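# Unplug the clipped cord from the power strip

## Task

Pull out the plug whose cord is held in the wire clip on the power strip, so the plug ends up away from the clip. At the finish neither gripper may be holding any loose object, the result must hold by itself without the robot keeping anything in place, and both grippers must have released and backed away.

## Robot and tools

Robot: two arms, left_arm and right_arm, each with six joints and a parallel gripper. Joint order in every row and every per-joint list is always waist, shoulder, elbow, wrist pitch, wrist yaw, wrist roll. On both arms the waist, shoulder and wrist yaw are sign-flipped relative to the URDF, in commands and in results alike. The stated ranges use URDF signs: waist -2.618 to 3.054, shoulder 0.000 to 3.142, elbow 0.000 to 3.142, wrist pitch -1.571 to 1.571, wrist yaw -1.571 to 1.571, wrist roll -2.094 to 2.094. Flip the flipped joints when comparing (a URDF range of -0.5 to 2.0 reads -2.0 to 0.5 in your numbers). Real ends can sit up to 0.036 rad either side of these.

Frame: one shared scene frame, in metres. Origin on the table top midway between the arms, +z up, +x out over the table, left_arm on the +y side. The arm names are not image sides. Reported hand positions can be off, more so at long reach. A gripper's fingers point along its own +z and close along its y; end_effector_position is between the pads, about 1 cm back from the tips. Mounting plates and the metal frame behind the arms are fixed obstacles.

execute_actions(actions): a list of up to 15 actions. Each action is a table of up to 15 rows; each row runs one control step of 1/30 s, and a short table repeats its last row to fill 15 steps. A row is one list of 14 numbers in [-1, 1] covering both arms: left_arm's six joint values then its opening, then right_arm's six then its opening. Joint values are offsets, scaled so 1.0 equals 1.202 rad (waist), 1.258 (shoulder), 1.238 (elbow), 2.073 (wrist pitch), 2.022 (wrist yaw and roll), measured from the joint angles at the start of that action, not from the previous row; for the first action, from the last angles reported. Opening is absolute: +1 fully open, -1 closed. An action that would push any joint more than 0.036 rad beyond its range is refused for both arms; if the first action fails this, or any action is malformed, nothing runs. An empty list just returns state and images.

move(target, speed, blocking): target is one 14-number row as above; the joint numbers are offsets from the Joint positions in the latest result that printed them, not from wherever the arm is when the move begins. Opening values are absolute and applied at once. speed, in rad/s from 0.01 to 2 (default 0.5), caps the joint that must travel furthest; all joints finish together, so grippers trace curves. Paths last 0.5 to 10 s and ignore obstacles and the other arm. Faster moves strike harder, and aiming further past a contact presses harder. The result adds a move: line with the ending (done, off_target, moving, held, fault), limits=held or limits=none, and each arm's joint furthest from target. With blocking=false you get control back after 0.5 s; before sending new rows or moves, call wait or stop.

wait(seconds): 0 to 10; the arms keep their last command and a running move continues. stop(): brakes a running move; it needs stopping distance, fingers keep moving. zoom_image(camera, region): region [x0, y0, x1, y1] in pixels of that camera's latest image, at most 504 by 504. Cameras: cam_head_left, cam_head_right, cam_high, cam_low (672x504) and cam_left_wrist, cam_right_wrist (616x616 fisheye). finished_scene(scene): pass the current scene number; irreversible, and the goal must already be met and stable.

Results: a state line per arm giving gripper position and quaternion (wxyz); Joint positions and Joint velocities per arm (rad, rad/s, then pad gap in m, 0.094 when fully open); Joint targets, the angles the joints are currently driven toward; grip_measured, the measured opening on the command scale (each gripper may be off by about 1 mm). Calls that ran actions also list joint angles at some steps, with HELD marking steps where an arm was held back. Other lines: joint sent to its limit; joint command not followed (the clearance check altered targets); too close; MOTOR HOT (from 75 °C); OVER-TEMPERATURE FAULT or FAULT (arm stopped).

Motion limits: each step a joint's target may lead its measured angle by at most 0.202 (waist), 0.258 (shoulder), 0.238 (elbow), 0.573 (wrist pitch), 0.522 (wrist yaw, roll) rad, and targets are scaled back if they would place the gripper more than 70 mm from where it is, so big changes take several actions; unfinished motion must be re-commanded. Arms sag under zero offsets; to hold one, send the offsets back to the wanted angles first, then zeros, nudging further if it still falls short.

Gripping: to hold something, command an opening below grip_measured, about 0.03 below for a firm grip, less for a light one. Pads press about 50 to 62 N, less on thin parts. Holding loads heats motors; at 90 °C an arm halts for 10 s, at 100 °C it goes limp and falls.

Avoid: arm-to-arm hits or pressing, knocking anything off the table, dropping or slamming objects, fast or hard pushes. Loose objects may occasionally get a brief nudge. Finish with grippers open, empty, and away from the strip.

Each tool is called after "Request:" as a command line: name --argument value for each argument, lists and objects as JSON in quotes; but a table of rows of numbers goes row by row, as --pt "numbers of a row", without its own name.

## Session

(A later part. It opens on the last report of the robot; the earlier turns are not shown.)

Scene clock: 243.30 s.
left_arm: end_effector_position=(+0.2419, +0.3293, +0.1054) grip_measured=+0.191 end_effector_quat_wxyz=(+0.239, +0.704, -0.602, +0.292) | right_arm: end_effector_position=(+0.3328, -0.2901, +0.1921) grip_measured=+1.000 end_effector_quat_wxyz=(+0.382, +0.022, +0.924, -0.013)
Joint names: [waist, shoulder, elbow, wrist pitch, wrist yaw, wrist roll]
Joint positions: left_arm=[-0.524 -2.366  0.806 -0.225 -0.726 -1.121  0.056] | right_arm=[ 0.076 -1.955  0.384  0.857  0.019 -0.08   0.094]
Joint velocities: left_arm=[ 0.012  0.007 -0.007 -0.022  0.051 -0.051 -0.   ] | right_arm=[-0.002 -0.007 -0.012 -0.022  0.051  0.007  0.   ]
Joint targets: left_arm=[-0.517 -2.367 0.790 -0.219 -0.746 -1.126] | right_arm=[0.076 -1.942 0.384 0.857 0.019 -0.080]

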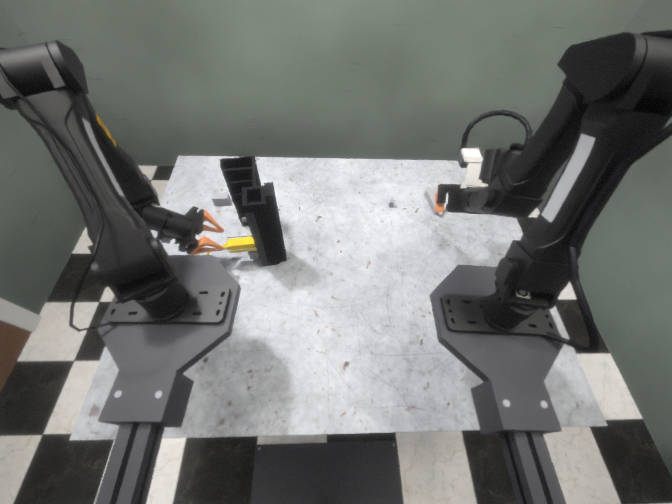

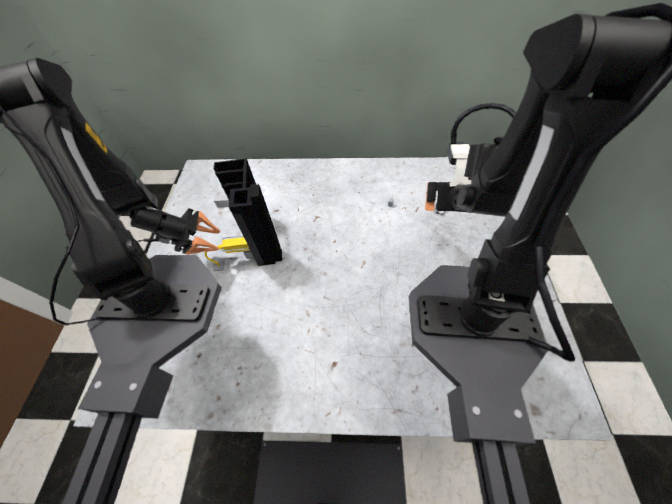

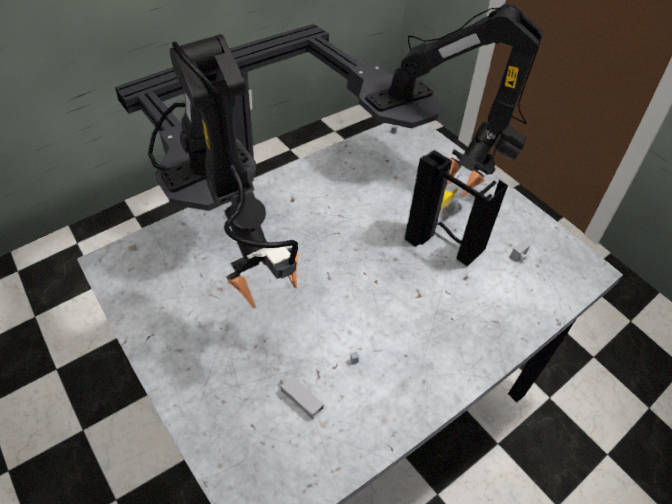

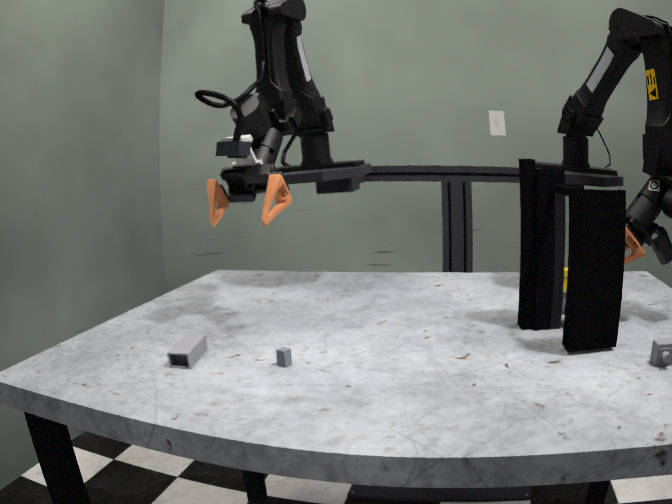

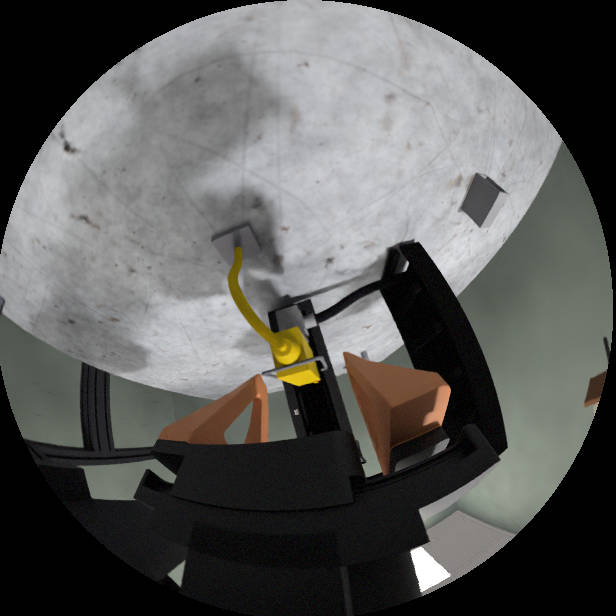

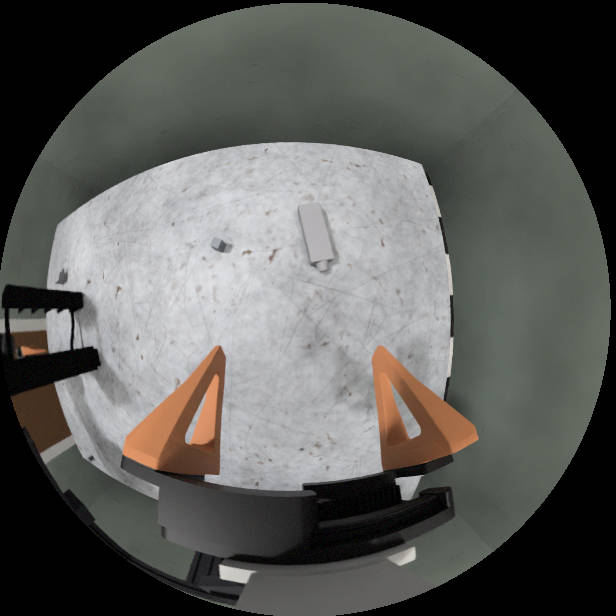

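Request:
execute_actions --actions '[[[0.0063,-0.0012,-0.0133,0.0033,-0.0099,-0.0027,0.21,0,0.01,0,0,0,0,1],[0.0074,-0.0020,-0.0141,0.0041,-0.0101,-0.0034,0.23,0,0.01,0,0,0,0,1],[0.0093,-0.0034,-0.0156,0.0055,-0.0103,-0.0044,0.25,0,0.01,0,0,0,0,1],[0.0114,-0.0050,-0.0172,0.0071,-0.0106,-0.0056,0.27,0,0.01,0,0,0,0,1],[0.0137,-0.0068,-0.0190,0.0089,-0.0109,-0.0069,0.29,0,0.01,0,0,0,0,1],[0.0161,-0.0085,-0.0208,0.0107,-0.0112,-0.0083,0.31,0,0.01,0,0,0,0,1],[0.0182,-0.0101,-0.0224,0.0123,-0.0114,-0.0094,0.33,0,0.01,0,0,0,0,1],[0.0200,-0.0115,-0.0238,0.0137,-0.0117,-0.0105,0.34,0,0.01,0,0,0,0,1],[0.0212,-0.0124,-0.0247,0.0146,-0.0118,-0.0111,0.34,0,0.01,0,0,0,0,1],[0.0216,-0.0127,-0.0250,0.0150,-0.0119,-0.0114,0.34,0,0.01,0,0,0,0,1]]]'

Request:
zoom_image --camera "cam_left_wrist" --region '[220, 280, 400, 430]'

Scene clock: 363.80 s.
left_arm: end_effector_position=(+0.2385, +0.3229, +0.1027) grip_measured=+0.339 end_effector_quat_wxyz=(+0.245, +0.704, -0.601, +0.290) | right_arm: end_effector_position=(+0.3328, -0.2901, +0.1921) grip_measured=+1.000 end_effector_quat_wxyz=(+0.382, +0.022, +0.924, -0.013)
Joint names: [waist, shoulder, elbow, wrist pitch, wrist yaw, wrist roll]
Joint positions: left_arm=[-0.508 -2.378  0.794 -0.202 -0.73  -1.136  0.063] | right_arm=[ 0.076 -1.955  0.384  0.857  0.019 -0.08   0.094]
Joint velocities: left_arm=[ 0.002 -0.027 -0.042 -0.037  0.037 -0.022  0.002] | right_arm=[ 0.007  0.022 -0.012  0.007 -0.007  0.037  0.   ]
Joint targets: left_arm=[-0.498 -2.381 0.775 -0.194 -0.751 -1.144] | right_arm=[0.076 -1.942 0.384 0.857 0.019 -0.080]
Step readings (joint positions):
0: left_arm=[-0.524 -2.366 0.806 -0.225 -0.726 -1.121] | right_arm=[0.076 -1.955 0.384 0.857 0.019 -0.080]
1: left_arm=[-0.524 -2.366 0.806 -0.225 -0.726 -1.121] | right_arm=[0.076 -1.955 0.384 0.857 0.019 -0.080]
2: left_arm=[-0.524 -2.366 0.806 -0.225 -0.726 -1.121] | right_arm=[0.076 -1.955 0.384 0.857 0.019 -0.080]
4: left_arm=[-0.524 -2.366 0.806 -0.223 -0.727 -1.123] | right_arm=[0.076 -1.955 0.384 0.857 0.019 -0.080]
8: left_arm=[-0.517 -2.366 0.806 -0.213 -0.728 -1.129] | right_arm=[0.076 -1.955 0.384 0.857 0.019 -0.080]
15: Joint positions above

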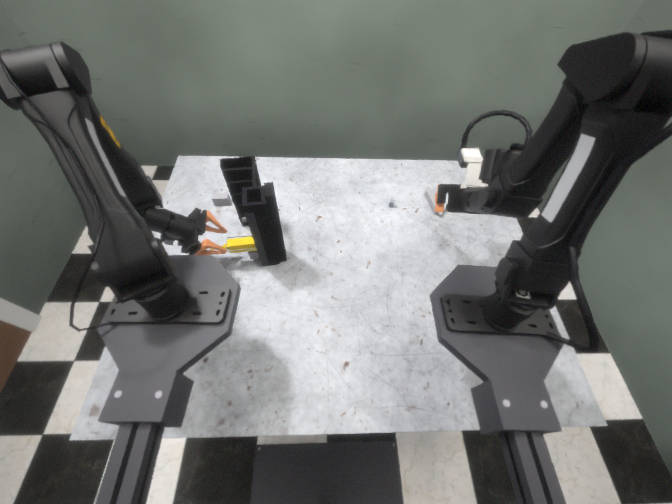

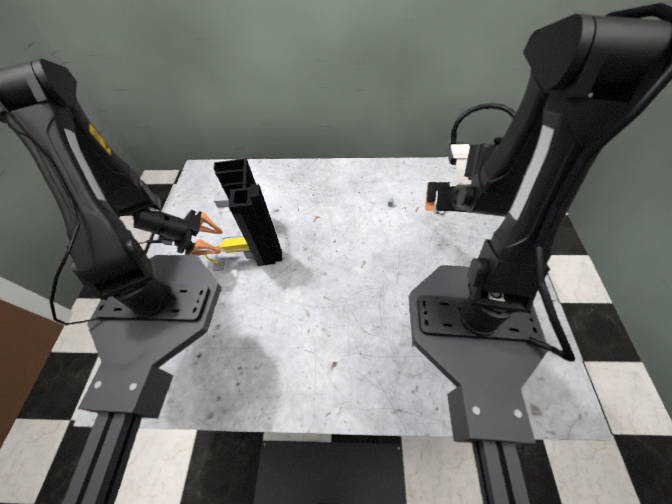

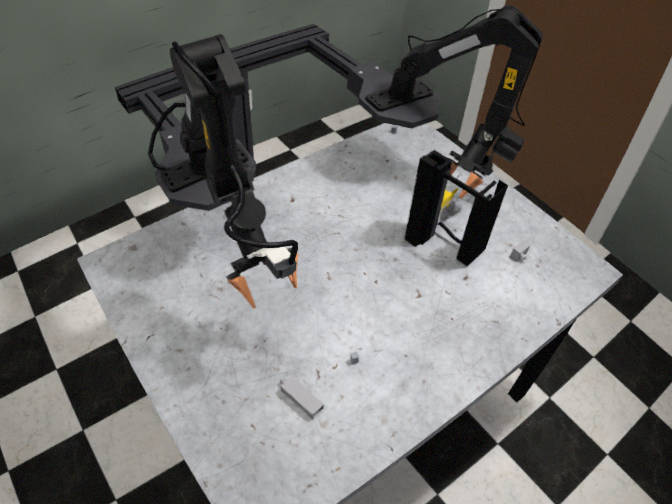

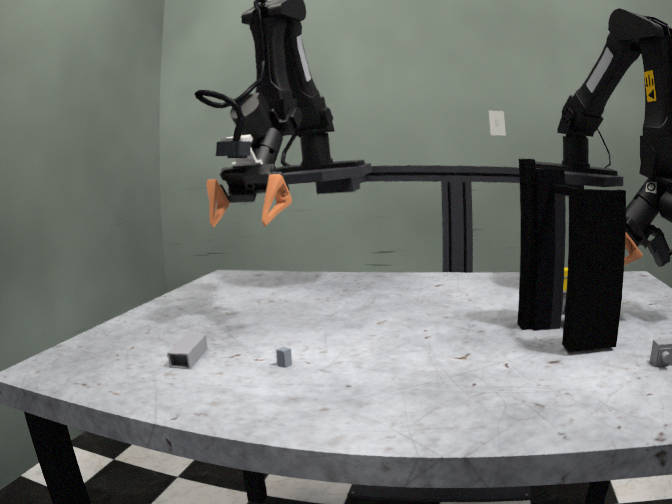

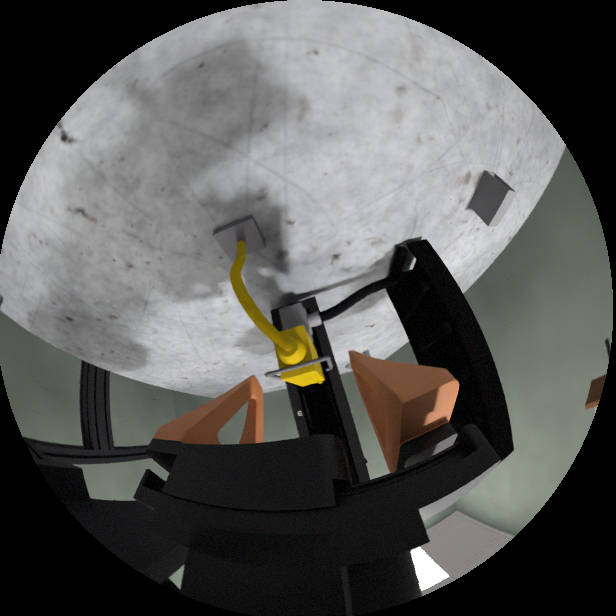

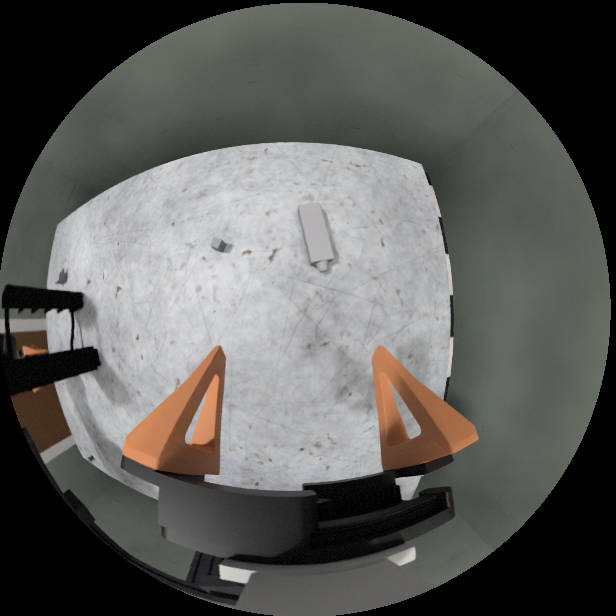

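Region (220, 280, 400, 430) of cam_left_wrist's 616x616 image, scaled by 2.800, with more detail than that image has.

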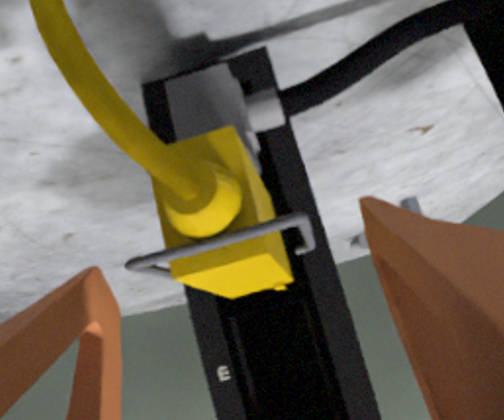

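Request:
execute_actions --actions '[[[0.0083,-0.0061,-0.0161,0.0039,-0.0104,-0.0040,0.34,0,0.01,0,0,0,0,1],[0.0083,-0.0093,-0.0167,0.0039,-0.0104,-0.0040,0.34,0,0.01,0,0,0,0,1],[0.0097,-0.0125,-0.0173,0.0055,-0.0105,-0.0050,0.34,0,0.01,0,0,0,0,1],[0.0120,-0.0162,-0.0180,0.0082,-0.0108,-0.0068,0.34,0,0.01,0,0,0,0,1],[0.0152,-0.0204,-0.0188,0.0120,-0.0111,-0.0094,0.34,0,0.01,0,0,0,0,1],[0.0193,-0.0245,-0.0196,0.0169,-0.0116,-0.0126,0.34,0,0.01,0,0,0,0,1],[0.0239,-0.0287,-0.0204,0.0224,-0.0121,-0.0162,0.34,0,0.01,0,0,0,0,1],[0.0289,-0.0328,-0.0212,0.0284,-0.0126,-0.0202,0.34,0,0.01,0,0,0,0,1],[0.0339,-0.0370,-0.0220,0.0344,-0.0132,-0.0242,0.34,0,0.01,0,0,0,0,1],[0.0390,-0.0407,-0.0227,0.0404,-0.0137,-0.0281,0.34,0,0.01,0,0,0,0,1],[0.0436,-0.0439,-0.0233,0.0458,-0.0142,-0.0318,0.34,0,0.01,0,0,0,0,1],[0.0477,-0.0462,-0.0238,0.0507,-0.0146,-0.0350,0.34,0,0.01,0,0,0,0,1],[0.0509,-0.0476,-0.0241,0.0546,-0.0150,-0.0375,0.34,0,0.01,0,0,0,0,1],[0.0532,-0.0485,-0.0242,0.0573,-0.0152,-0.0393,0.34,0,0.01,0,0,0,0,1],[0.0541,-0.0485,-0.0242,0.0584,-0.0153,-0.0401,0.34,0,0.01,0,0,0,0,1]]]'

Scene clock: 386.13 s.
left_arm: end_effector_position=(+0.2385, +0.3086, +0.0891) grip_measured=+0.339 end_effector_quat_wxyz=(+0.251, +0.701, -0.602, +0.287) | right_arm: end_effector_position=(+0.3328, -0.2901, +0.1921) grip_measured=+1.000 end_effector_quat_wxyz=(+0.382, +0.022, +0.924, -0.013)
Joint names: [waist, shoulder, elbow, wrist pitch, wrist yaw, wrist roll]
Joint positions: left_arm=[-0.456 -2.434  0.793 -0.119 -0.738 -1.192  0.063] | right_arm=[ 0.076 -1.955  0.384  0.857  0.019 -0.08   0.094]
Joint velocities: left_arm=[ 0.11  -0.056 -0.007  0.227 -0.037 -0.183  0.001] | right_arm=[ 0.002 -0.022 -0.007 -0.11   0.037  0.037  0.   ]
Joint targets: left_arm=[-0.443 -2.439 0.764 -0.081 -0.761 -1.217] | right_arm=[0.076 -1.942 0.384 0.857 0.019 -0.080]
Step readings (joint positions):
0: left_arm=[-0.508 -2.378 0.793 -0.200 -0.730 -1.138] | right_arm=[0.076 -1.955 0.384 0.857 0.019 -0.080]
1: left_arm=[-0.508 -2.378 0.793 -0.200 -0.730 -1.138] | right_arm=[0.076 -1.955 0.384 0.857 0.019 -0.080]
2: left_arm=[-0.508 -2.378 0.793 -0.200 -0.731 -1.138] | right_arm=[0.076 -1.955 0.384 0.857 0.019 -0.080]
4: left_arm=[-0.508 -2.382 0.793 -0.197 -0.731 -1.140] | right_arm=[0.076 -1.955 0.384 0.857 0.019 -0.080]
8: left_arm=[-0.496 -2.403 0.793 -0.178 -0.732 -1.152] | right_arm=[0.076 -1.955 0.384 0.857 0.019 -0.080]
15: Joint positions above

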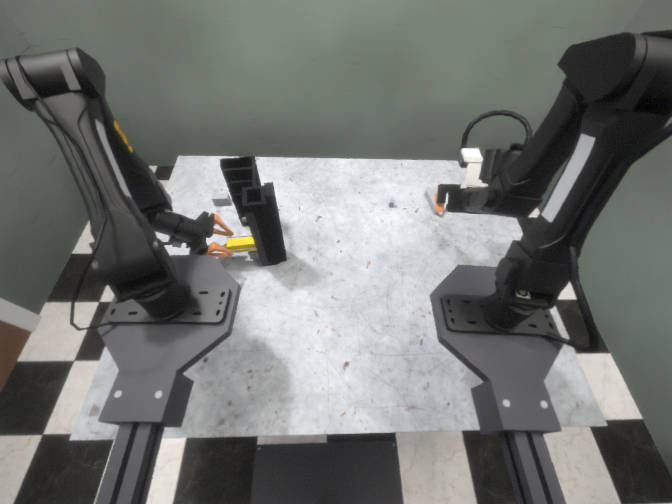

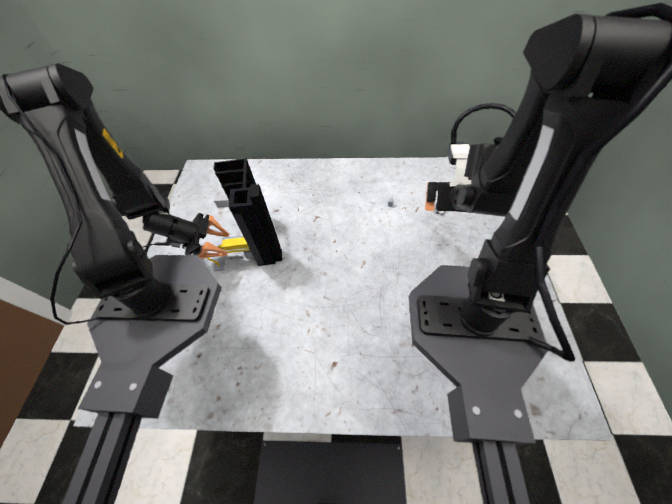

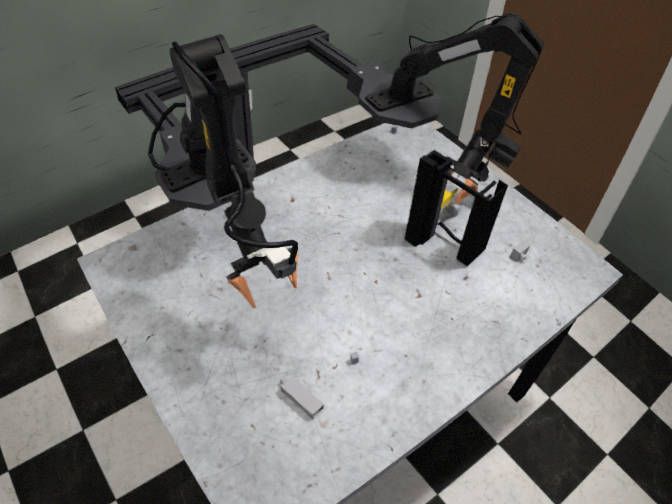

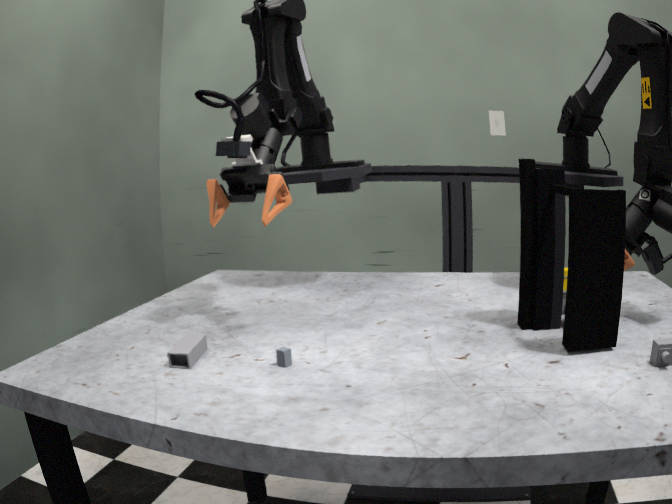

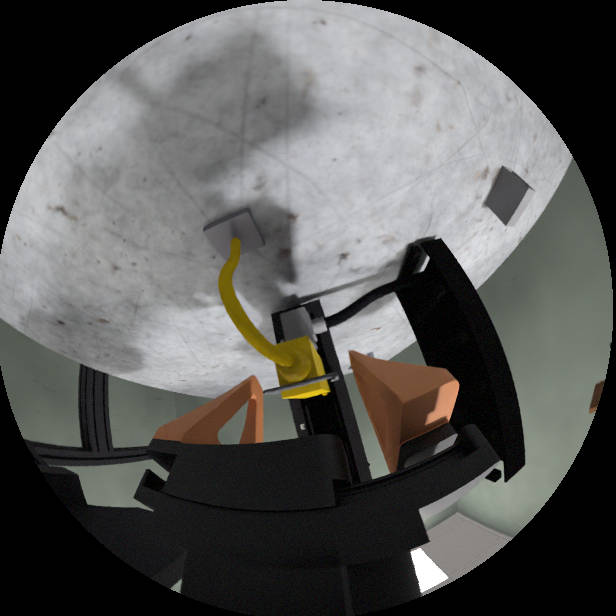

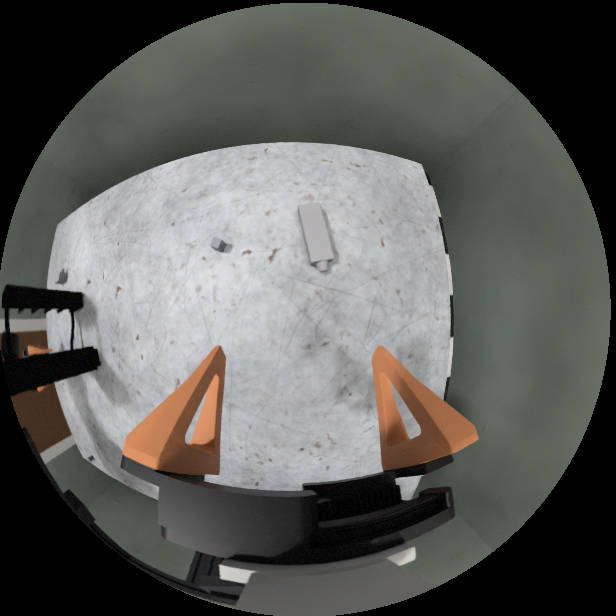

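Request:
execute_actions --actions '[]'

Request:
zoom_image --camera "cam_left_wrist" --region '[220, 300, 400, 450]'

Scene clock: 388.53 s.
left_arm: end_effector_position=(+0.2438, +0.3097, +0.0877) grip_measured=+0.339 end_effector_quat_wxyz=(+0.243, +0.703, -0.601, +0.291) | right_arm: end_effector_position=(+0.3328, -0.2901, +0.1921) grip_measured=+1.000 end_effector_quat_wxyz=(+0.382, +0.022, +0.924, -0.013)
Joint names: [waist, shoulder, elbow, wrist pitch, wrist yaw, wrist roll]
Joint positions: left_arm=[-0.452 -2.435  0.793 -0.089 -0.74  -1.212  0.063] | right_arm=[ 0.076 -1.955  0.384  0.857  0.019 -0.08   0.094]
Joint velocities: left_arm=[ 0.012 -0.012 -0.002 -0.051  0.022 -0.037 -0.   ] | right_arm=[-0.002  0.007 -0.002  0.007 -0.007  0.051  0.   ]
Joint targets: left_arm=[-0.443 -2.439 0.764 -0.081 -0.761 -1.217] | right_arm=[0.076 -1.942 0.384 0.857 0.019 -0.080]

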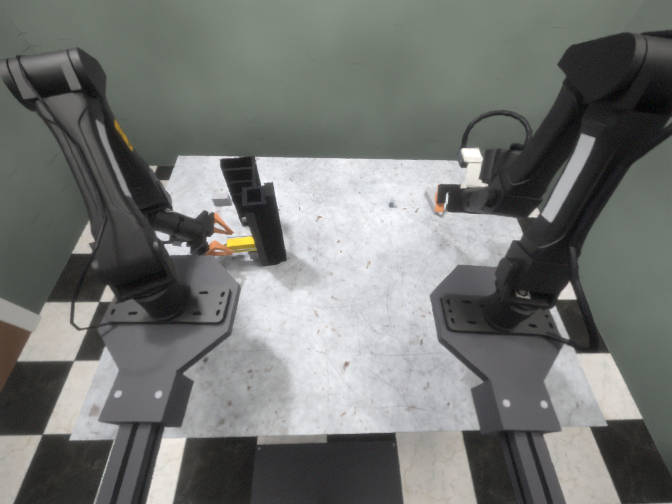

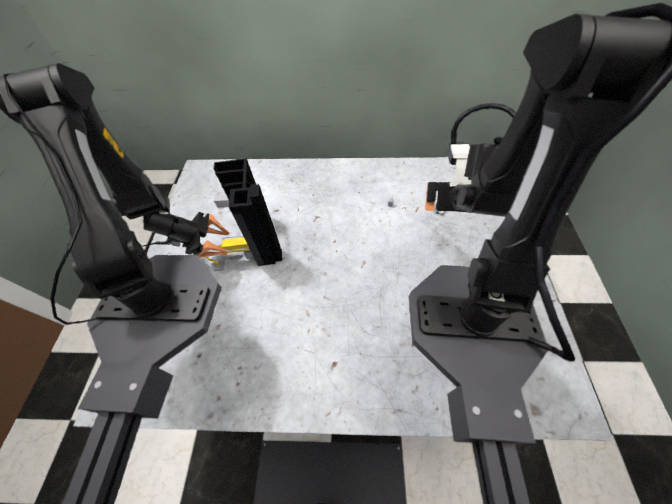

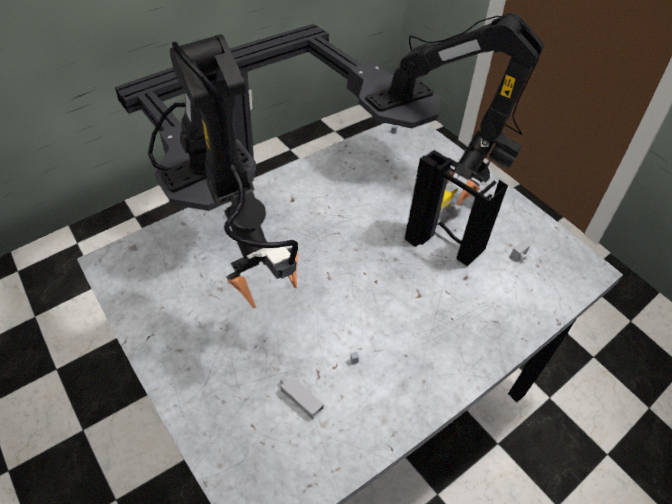

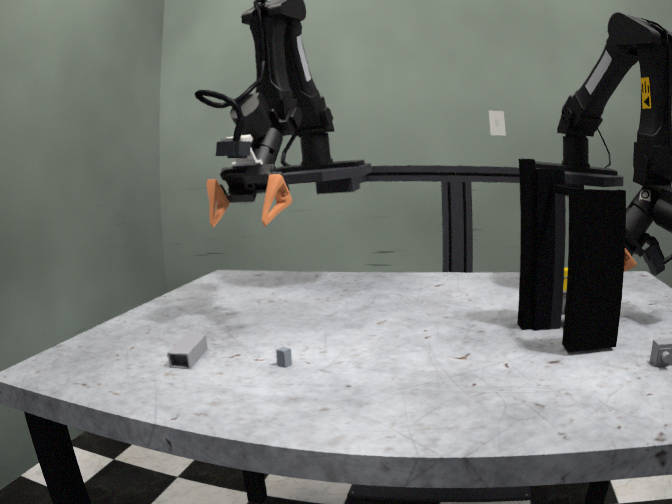

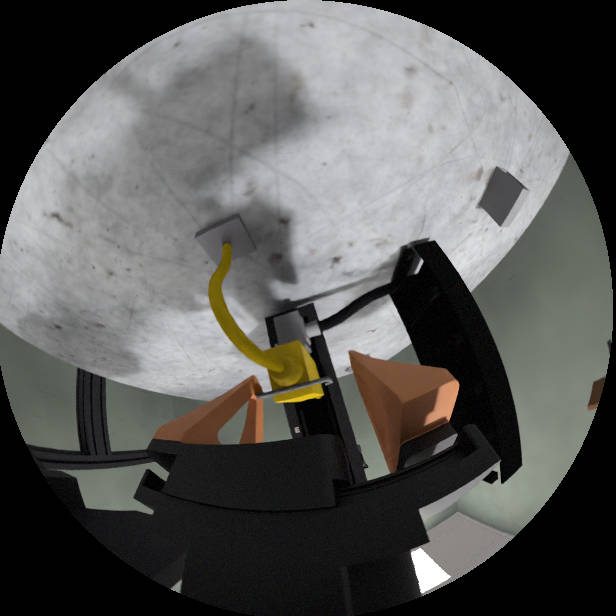

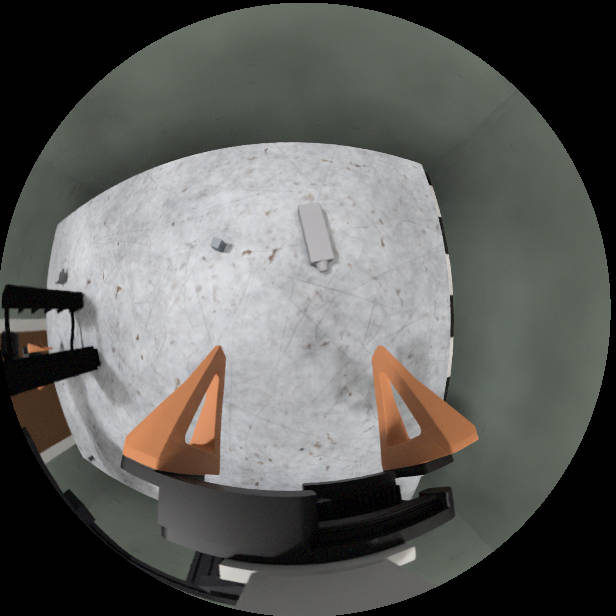

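Region (220, 300, 400, 450) of cam_left_wrist's 616x616 image, scaled by 2.800, with more detail than that image has.

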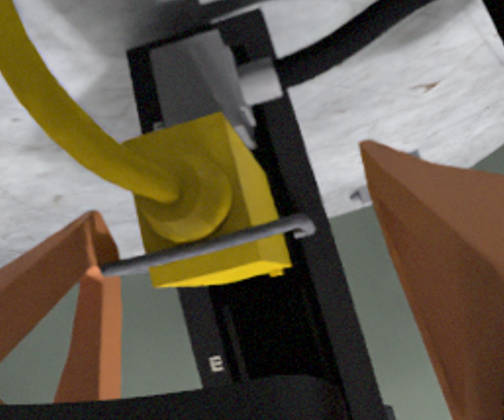

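Request:
execute_actions --actions '[[[0.0075,-0.0032,-0.0250,0.0039,-0.0104,-0.0025,0.34,0,0.01,0,0,0,0,1],[0.0075,-0.0032,-0.0265,0.0039,-0.0104,-0.0025,0.34,0,0.01,0,0,0,0,1],[0.0075,-0.0032,-0.0280,0.0039,-0.0104,-0.0025,0.34,0,0.01,0,0,0,0,1],[0.0075,-0.0032,-0.0291,0.0039,-0.0104,-0.0025,0.34,0,0.01,0,0,0,0,1],[0.0075,-0.0032,-0.0291,0.0039,-0.0104,-0.0025,0.34,0,0.01,0,0,0,0,1],[0.0075,-0.0032,-0.0291,0.0039,-0.0104,-0.0025,0.34,0,0.01,0,0,0,0,1],[0.0075,-0.0032,-0.0291,0.0039,-0.0104,-0.0025,0.34,0,0.01,0,0,0,0,1],[0.0075,-0.0032,-0.0291,0.0039,-0.0104,-0.0025,0.32,0,0.01,0,0,0,0,1],[0.0075,-0.0032,-0.0291,0.0039,-0.0104,-0.0025,0.29,0,0.01,0,0,0,0,1],[0.0075,-0.0032,-0.0291,0.0039,-0.0104,-0.0025,0.26,0,0.01,0,0,0,0,1],[0.0075,-0.0032,-0.0291,0.0039,-0.0104,-0.0025,0.23,0,0.01,0,0,0,0,1],[0.0075,-0.0032,-0.0291,0.0039,-0.0104,-0.0025,0.20,0,0.01,0,0,0,0,1],[0.0075,-0.0032,-0.0291,0.0039,-0.0104,-0.0025,0.17,0,0.01,0,0,0,0,1],[0.0075,-0.0032,-0.0291,0.0039,-0.0104,-0.0025,0.15,0,0.01,0,0,0,0,1],[0.0075,-0.0032,-0.0291,0.0039,-0.0104,-0.0025,0.13,0,0.01,0,0,0,0,1]]]'

Request:
zoom_image --camera "cam_left_wrist" --region '[220, 300, 400, 450]'

Scene clock: 408.23 s.
left_arm: end_effector_position=(+0.2376, +0.3068, +0.0881) grip_measured=+0.140 end_effector_quat_wxyz=(+0.248, +0.704, -0.599, +0.289) | right_arm: end_effector_position=(+0.3328, -0.2901, +0.1921) grip_measured=+1.000 end_effector_quat_wxyz=(+0.382, +0.022, +0.924, -0.013)
Joint names: [waist, shoulder, elbow, wrist pitch, wrist yaw, wrist roll]
Joint positions: left_arm=[-0.452 -2.435  0.776 -0.085 -0.741 -1.212  0.054] | right_arm=[ 0.076 -1.955  0.384  0.857  0.019 -0.08   0.094]
Joint velocities: left_arm=[ 0.007  0.012  0.007  0.022  0.037 -0.037 -0.019] | right_arm=[ 0.002  0.007 -0.002  0.037 -0.051 -0.007  0.   ]
Joint targets: left_arm=[-0.443 -2.439 0.757 -0.081 -0.762 -1.217] | right_arm=[0.076 -1.942 0.384 0.857 0.019 -0.080]
Step readings (joint positions):
0: left_arm=[-0.452 -2.435 0.793 -0.089 -0.740 -1.212] | right_arm=[0.076 -1.955 0.384 0.857 0.019 -0.080]
1: left_arm=[-0.452 -2.435 0.792 -0.087 -0.740 -1.212] | right_arm=[0.076 -1.955 0.384 0.857 0.019 -0.080]
2: left_arm=[-0.452 -2.435 0.789 -0.085 -0.741 -1.212] | right_arm=[0.076 -1.955 0.384 0.857 0.019 -0.080]
4: left_arm=[-0.452 -2.435 0.783 -0.085 -0.741 -1.212] | right_arm=[0.076 -1.955 0.384 0.857 0.019 -0.080]
8: left_arm=[-0.452 -2.435 0.776 -0.085 -0.741 -1.212] | right_arm=[0.076 -1.955 0.384 0.857 0.019 -0.080]
15: Joint positions above

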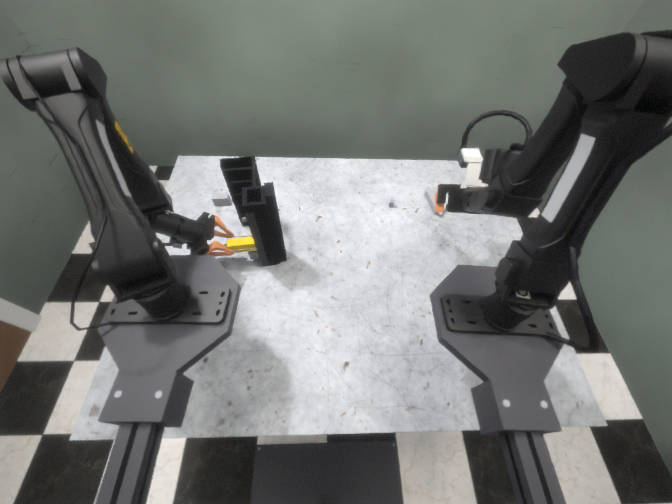

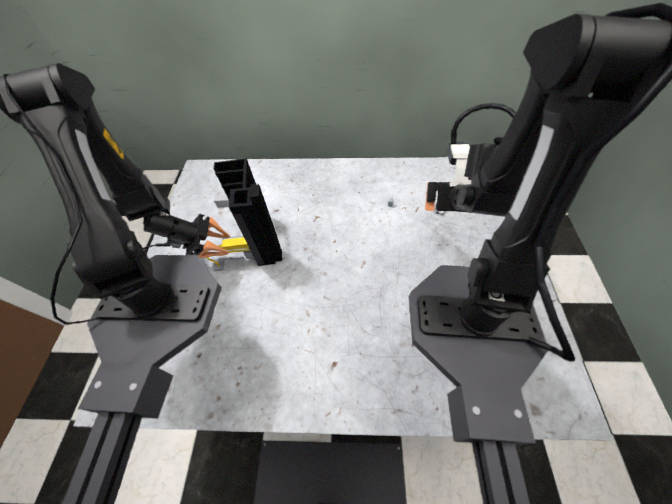

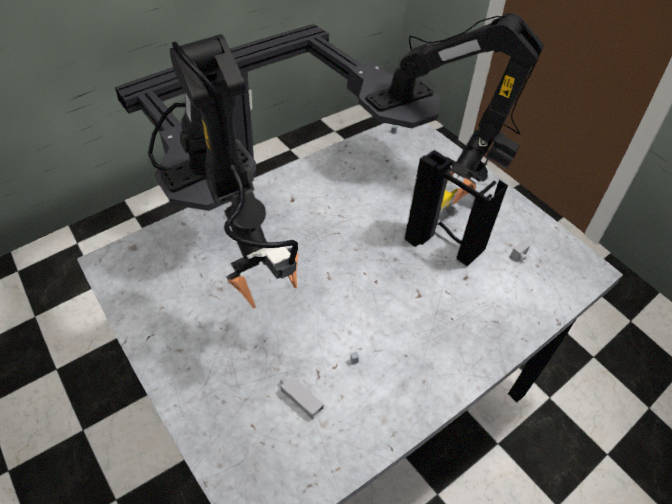

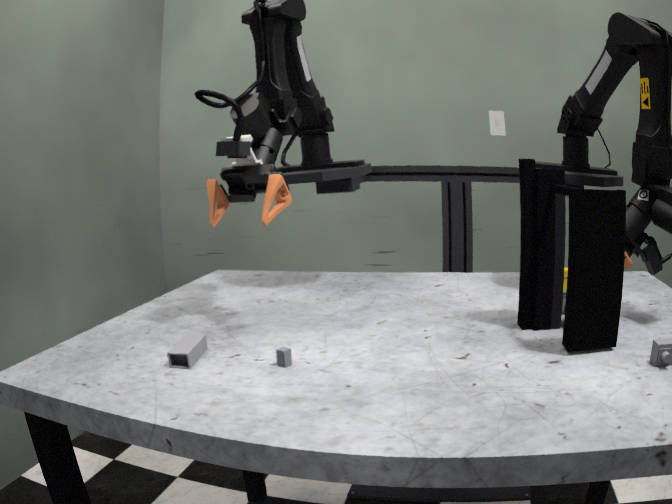

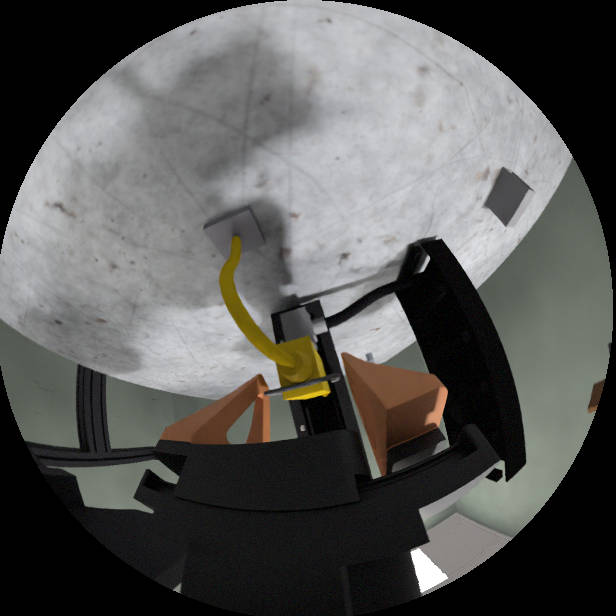

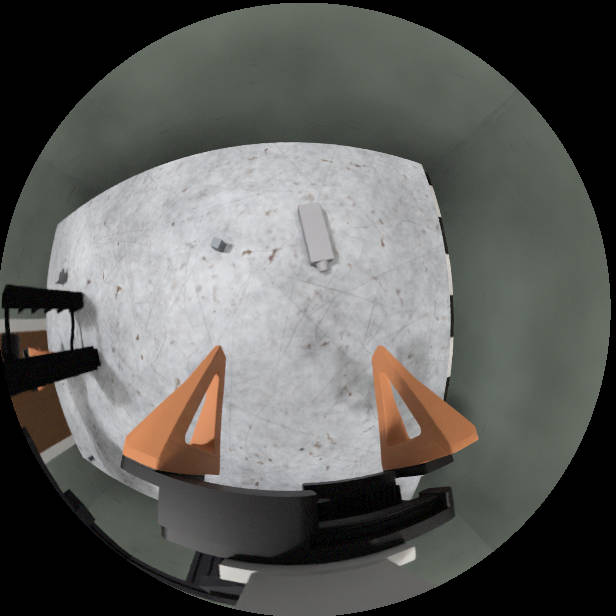

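Region (220, 300, 400, 450) of cam_left_wrist's 616x616 image, scaled by 2.800, with more detail than that image has.

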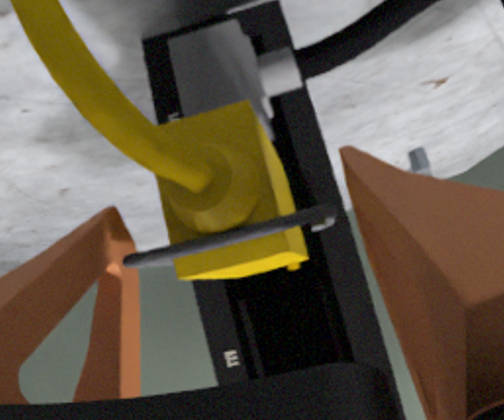

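Request:
execute_actions --actions '[[[0.0075,-0.0032,-0.0153,-0.0030,-0.0104,-0.0025,0.13,0,0.01,0,0,0,0,1],[0.0075,-0.0032,-0.0153,-0.0070,-0.0104,-0.0025,0.13,0,0.01,0,0,0,0,1],[0.0075,-0.0032,-0.0153,-0.0105,-0.0104,-0.0025,0.13,0,0.01,0,0,0,0,1],[0.0075,-0.0032,-0.0153,-0.0125,-0.0104,-0.0025,0.13,0,0.01,0,0,0,0,1],[0.0075,-0.0032,-0.0153,-0.0125,-0.0104,-0.0025,0.12,0,0.01,0,0,0,0,1],[0.0075,-0.0032,-0.0153,-0.0125,-0.0104,-0.0025,0.10,0,0.01,0,0,0,0,1],[0.0075,-0.0032,-0.0153,-0.0125,-0.0104,-0.0025,0.08,0,0.01,0,0,0,0,1],[0.0075,-0.0032,-0.0153,-0.0125,-0.0104,-0.0025,0.06,0,0.01,0,0,0,0,1],[0.0075,-0.0032,-0.0153,-0.0125,-0.0104,-0.0025,0.04,0,0.01,0,0,0,0,1],[0.0075,-0.0032,-0.0153,-0.0125,-0.0104,-0.0025,0.02,0,0.01,0,0,0,0,1],[0.0075,-0.0032,-0.0153,-0.0125,-0.0104,-0.0025,0.0,0,0.01,0,0,0,0,1],[0.0075,-0.0032,-0.0153,-0.0125,-0.0104,-0.0025,-0.02,0,0.01,0,0,0,0,1],[0.0075,-0.0032,-0.0153,-0.0125,-0.0104,-0.0025,-0.04,0,0.01,0,0,0,0,1],[0.0075,-0.0032,-0.0153,-0.0125,-0.0104,-0.0025,-0.06,0,0.01,0,0,0,0,1],[0.0075,-0.0032,-0.0153,-0.0125,-0.0104,-0.0025,-0.08,0,0.01,0,0,0,0,1]]]'

Scene clock: 434.80 s.
left_arm: end_effector_position=(+0.2362, +0.3059, +0.0888) grip_measured=-0.037 end_effector_quat_wxyz=(+0.253, +0.705, -0.597, +0.288) | right_arm: end_effector_position=(+0.3328, -0.2901, +0.1921) grip_measured=+1.000 end_effector_quat_wxyz=(+0.382, +0.022, +0.924, -0.013)
Joint names: [waist, shoulder, elbow, wrist pitch, wrist yaw, wrist roll]
Joint positions: left_arm=[-0.452 -2.435  0.776 -0.093 -0.744 -1.213  0.045] | right_arm=[ 0.076 -1.955  0.384  0.857  0.019 -0.08   0.094]
Joint velocities: left_arm=[-0.002 -0.002  0.007 -0.037 -0.037 -0.022  0.001] | right_arm=[ 0.002  0.002  0.007  0.081  0.037 -0.007  0.   ]
Joint targets: left_arm=[-0.443 -2.439 0.757 -0.111 -0.762 -1.217] | right_arm=[0.076 -1.942 0.384 0.857 0.019 -0.080]
Step readings (joint positions):
0: left_arm=[-0.452 -2.435 0.776 -0.085 -0.741 -1.212] | right_arm=[0.076 -1.955 0.384 0.857 0.019 -0.080]
1: left_arm=[-0.452 -2.435 0.776 -0.085 -0.741 -1.212] | right_arm=[0.076 -1.955 0.384 0.857 0.019 -0.080]
2: left_arm=[-0.452 -2.435 0.776 -0.085 -0.741 -1.212] | right_arm=[0.076 -1.955 0.384 0.857 0.019 -0.080]
4: left_arm=[-0.452 -2.435 0.776 -0.088 -0.742 -1.212] | right_arm=[0.076 -1.955 0.384 0.857 0.019 -0.080]
8: left_arm=[-0.452 -2.435 0.776 -0.095 -0.742 -1.212] | right_arm=[0.076 -1.955 0.384 0.857 0.019 -0.080]
15: Joint positions above

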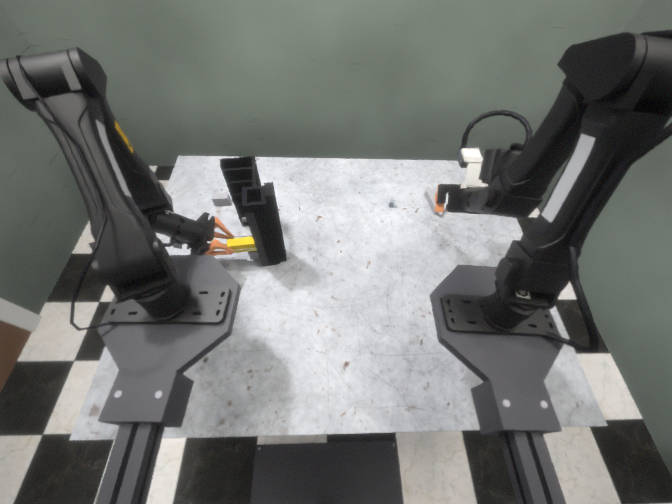

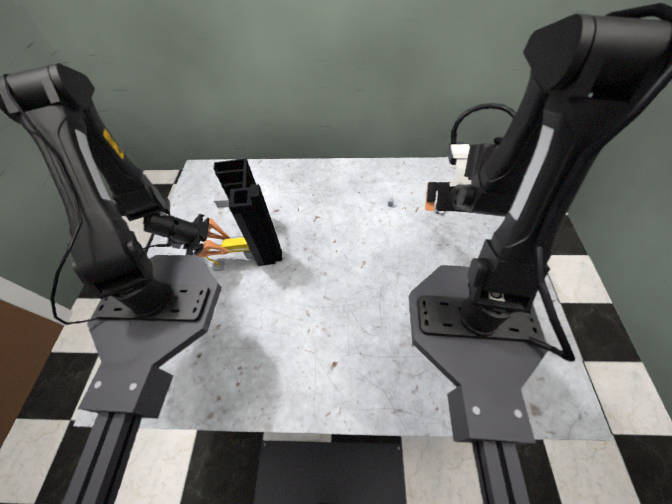

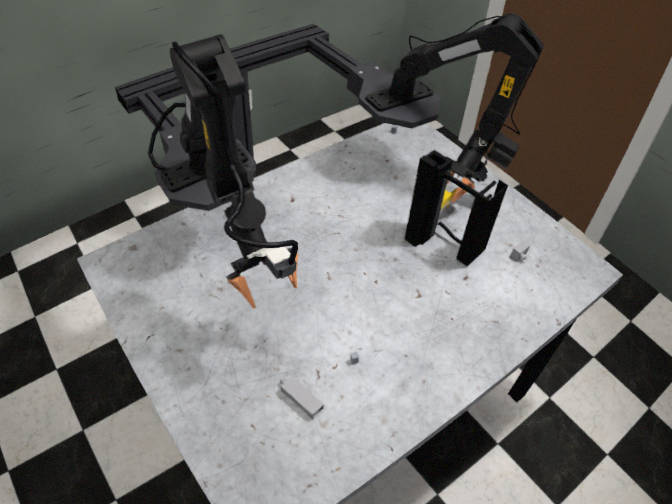

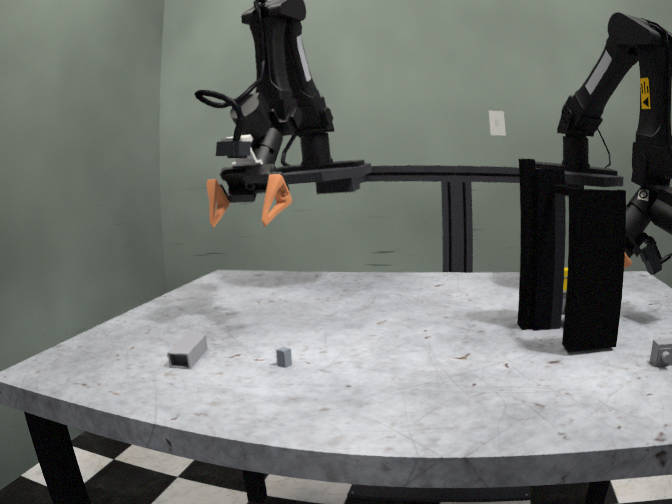

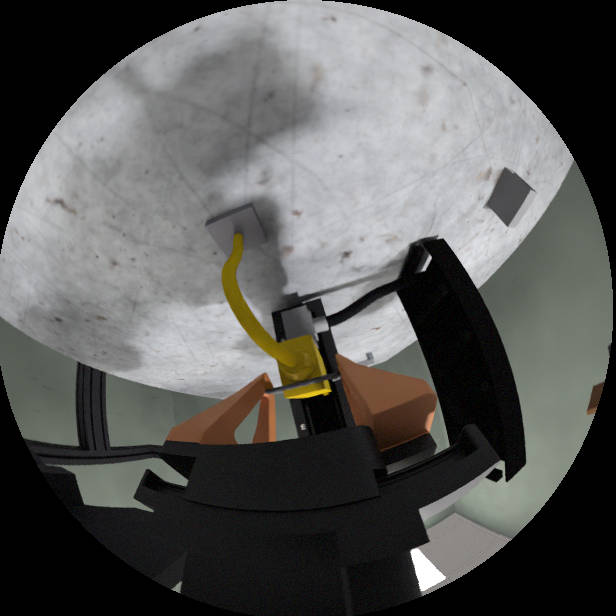

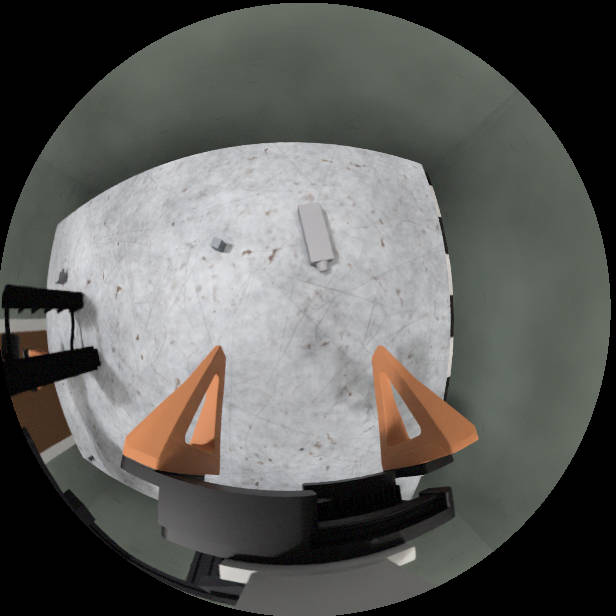

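Request:
zoom_image --camera "cam_left_wrist" --region '[230, 310, 390, 440]'

Request:
zoom_image --camera "cam_head_left" --region '[185, 205, 275, 270]'

Region (230, 310, 390, 440) of cam_left_wrist's 616x616 image, scaled by 3.150, with more detail than that image has; it fills the top 410 rows of this view, and the rest is white.

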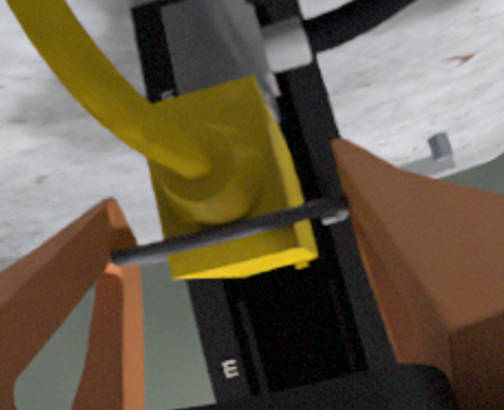

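Region (185, 205, 275, 270) of cam_head_left's 672x504 image, scaled by 5.600, with more detail than that image has.

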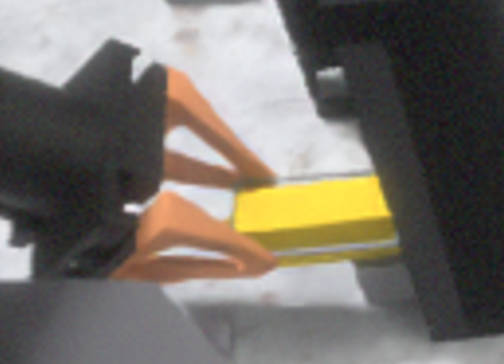

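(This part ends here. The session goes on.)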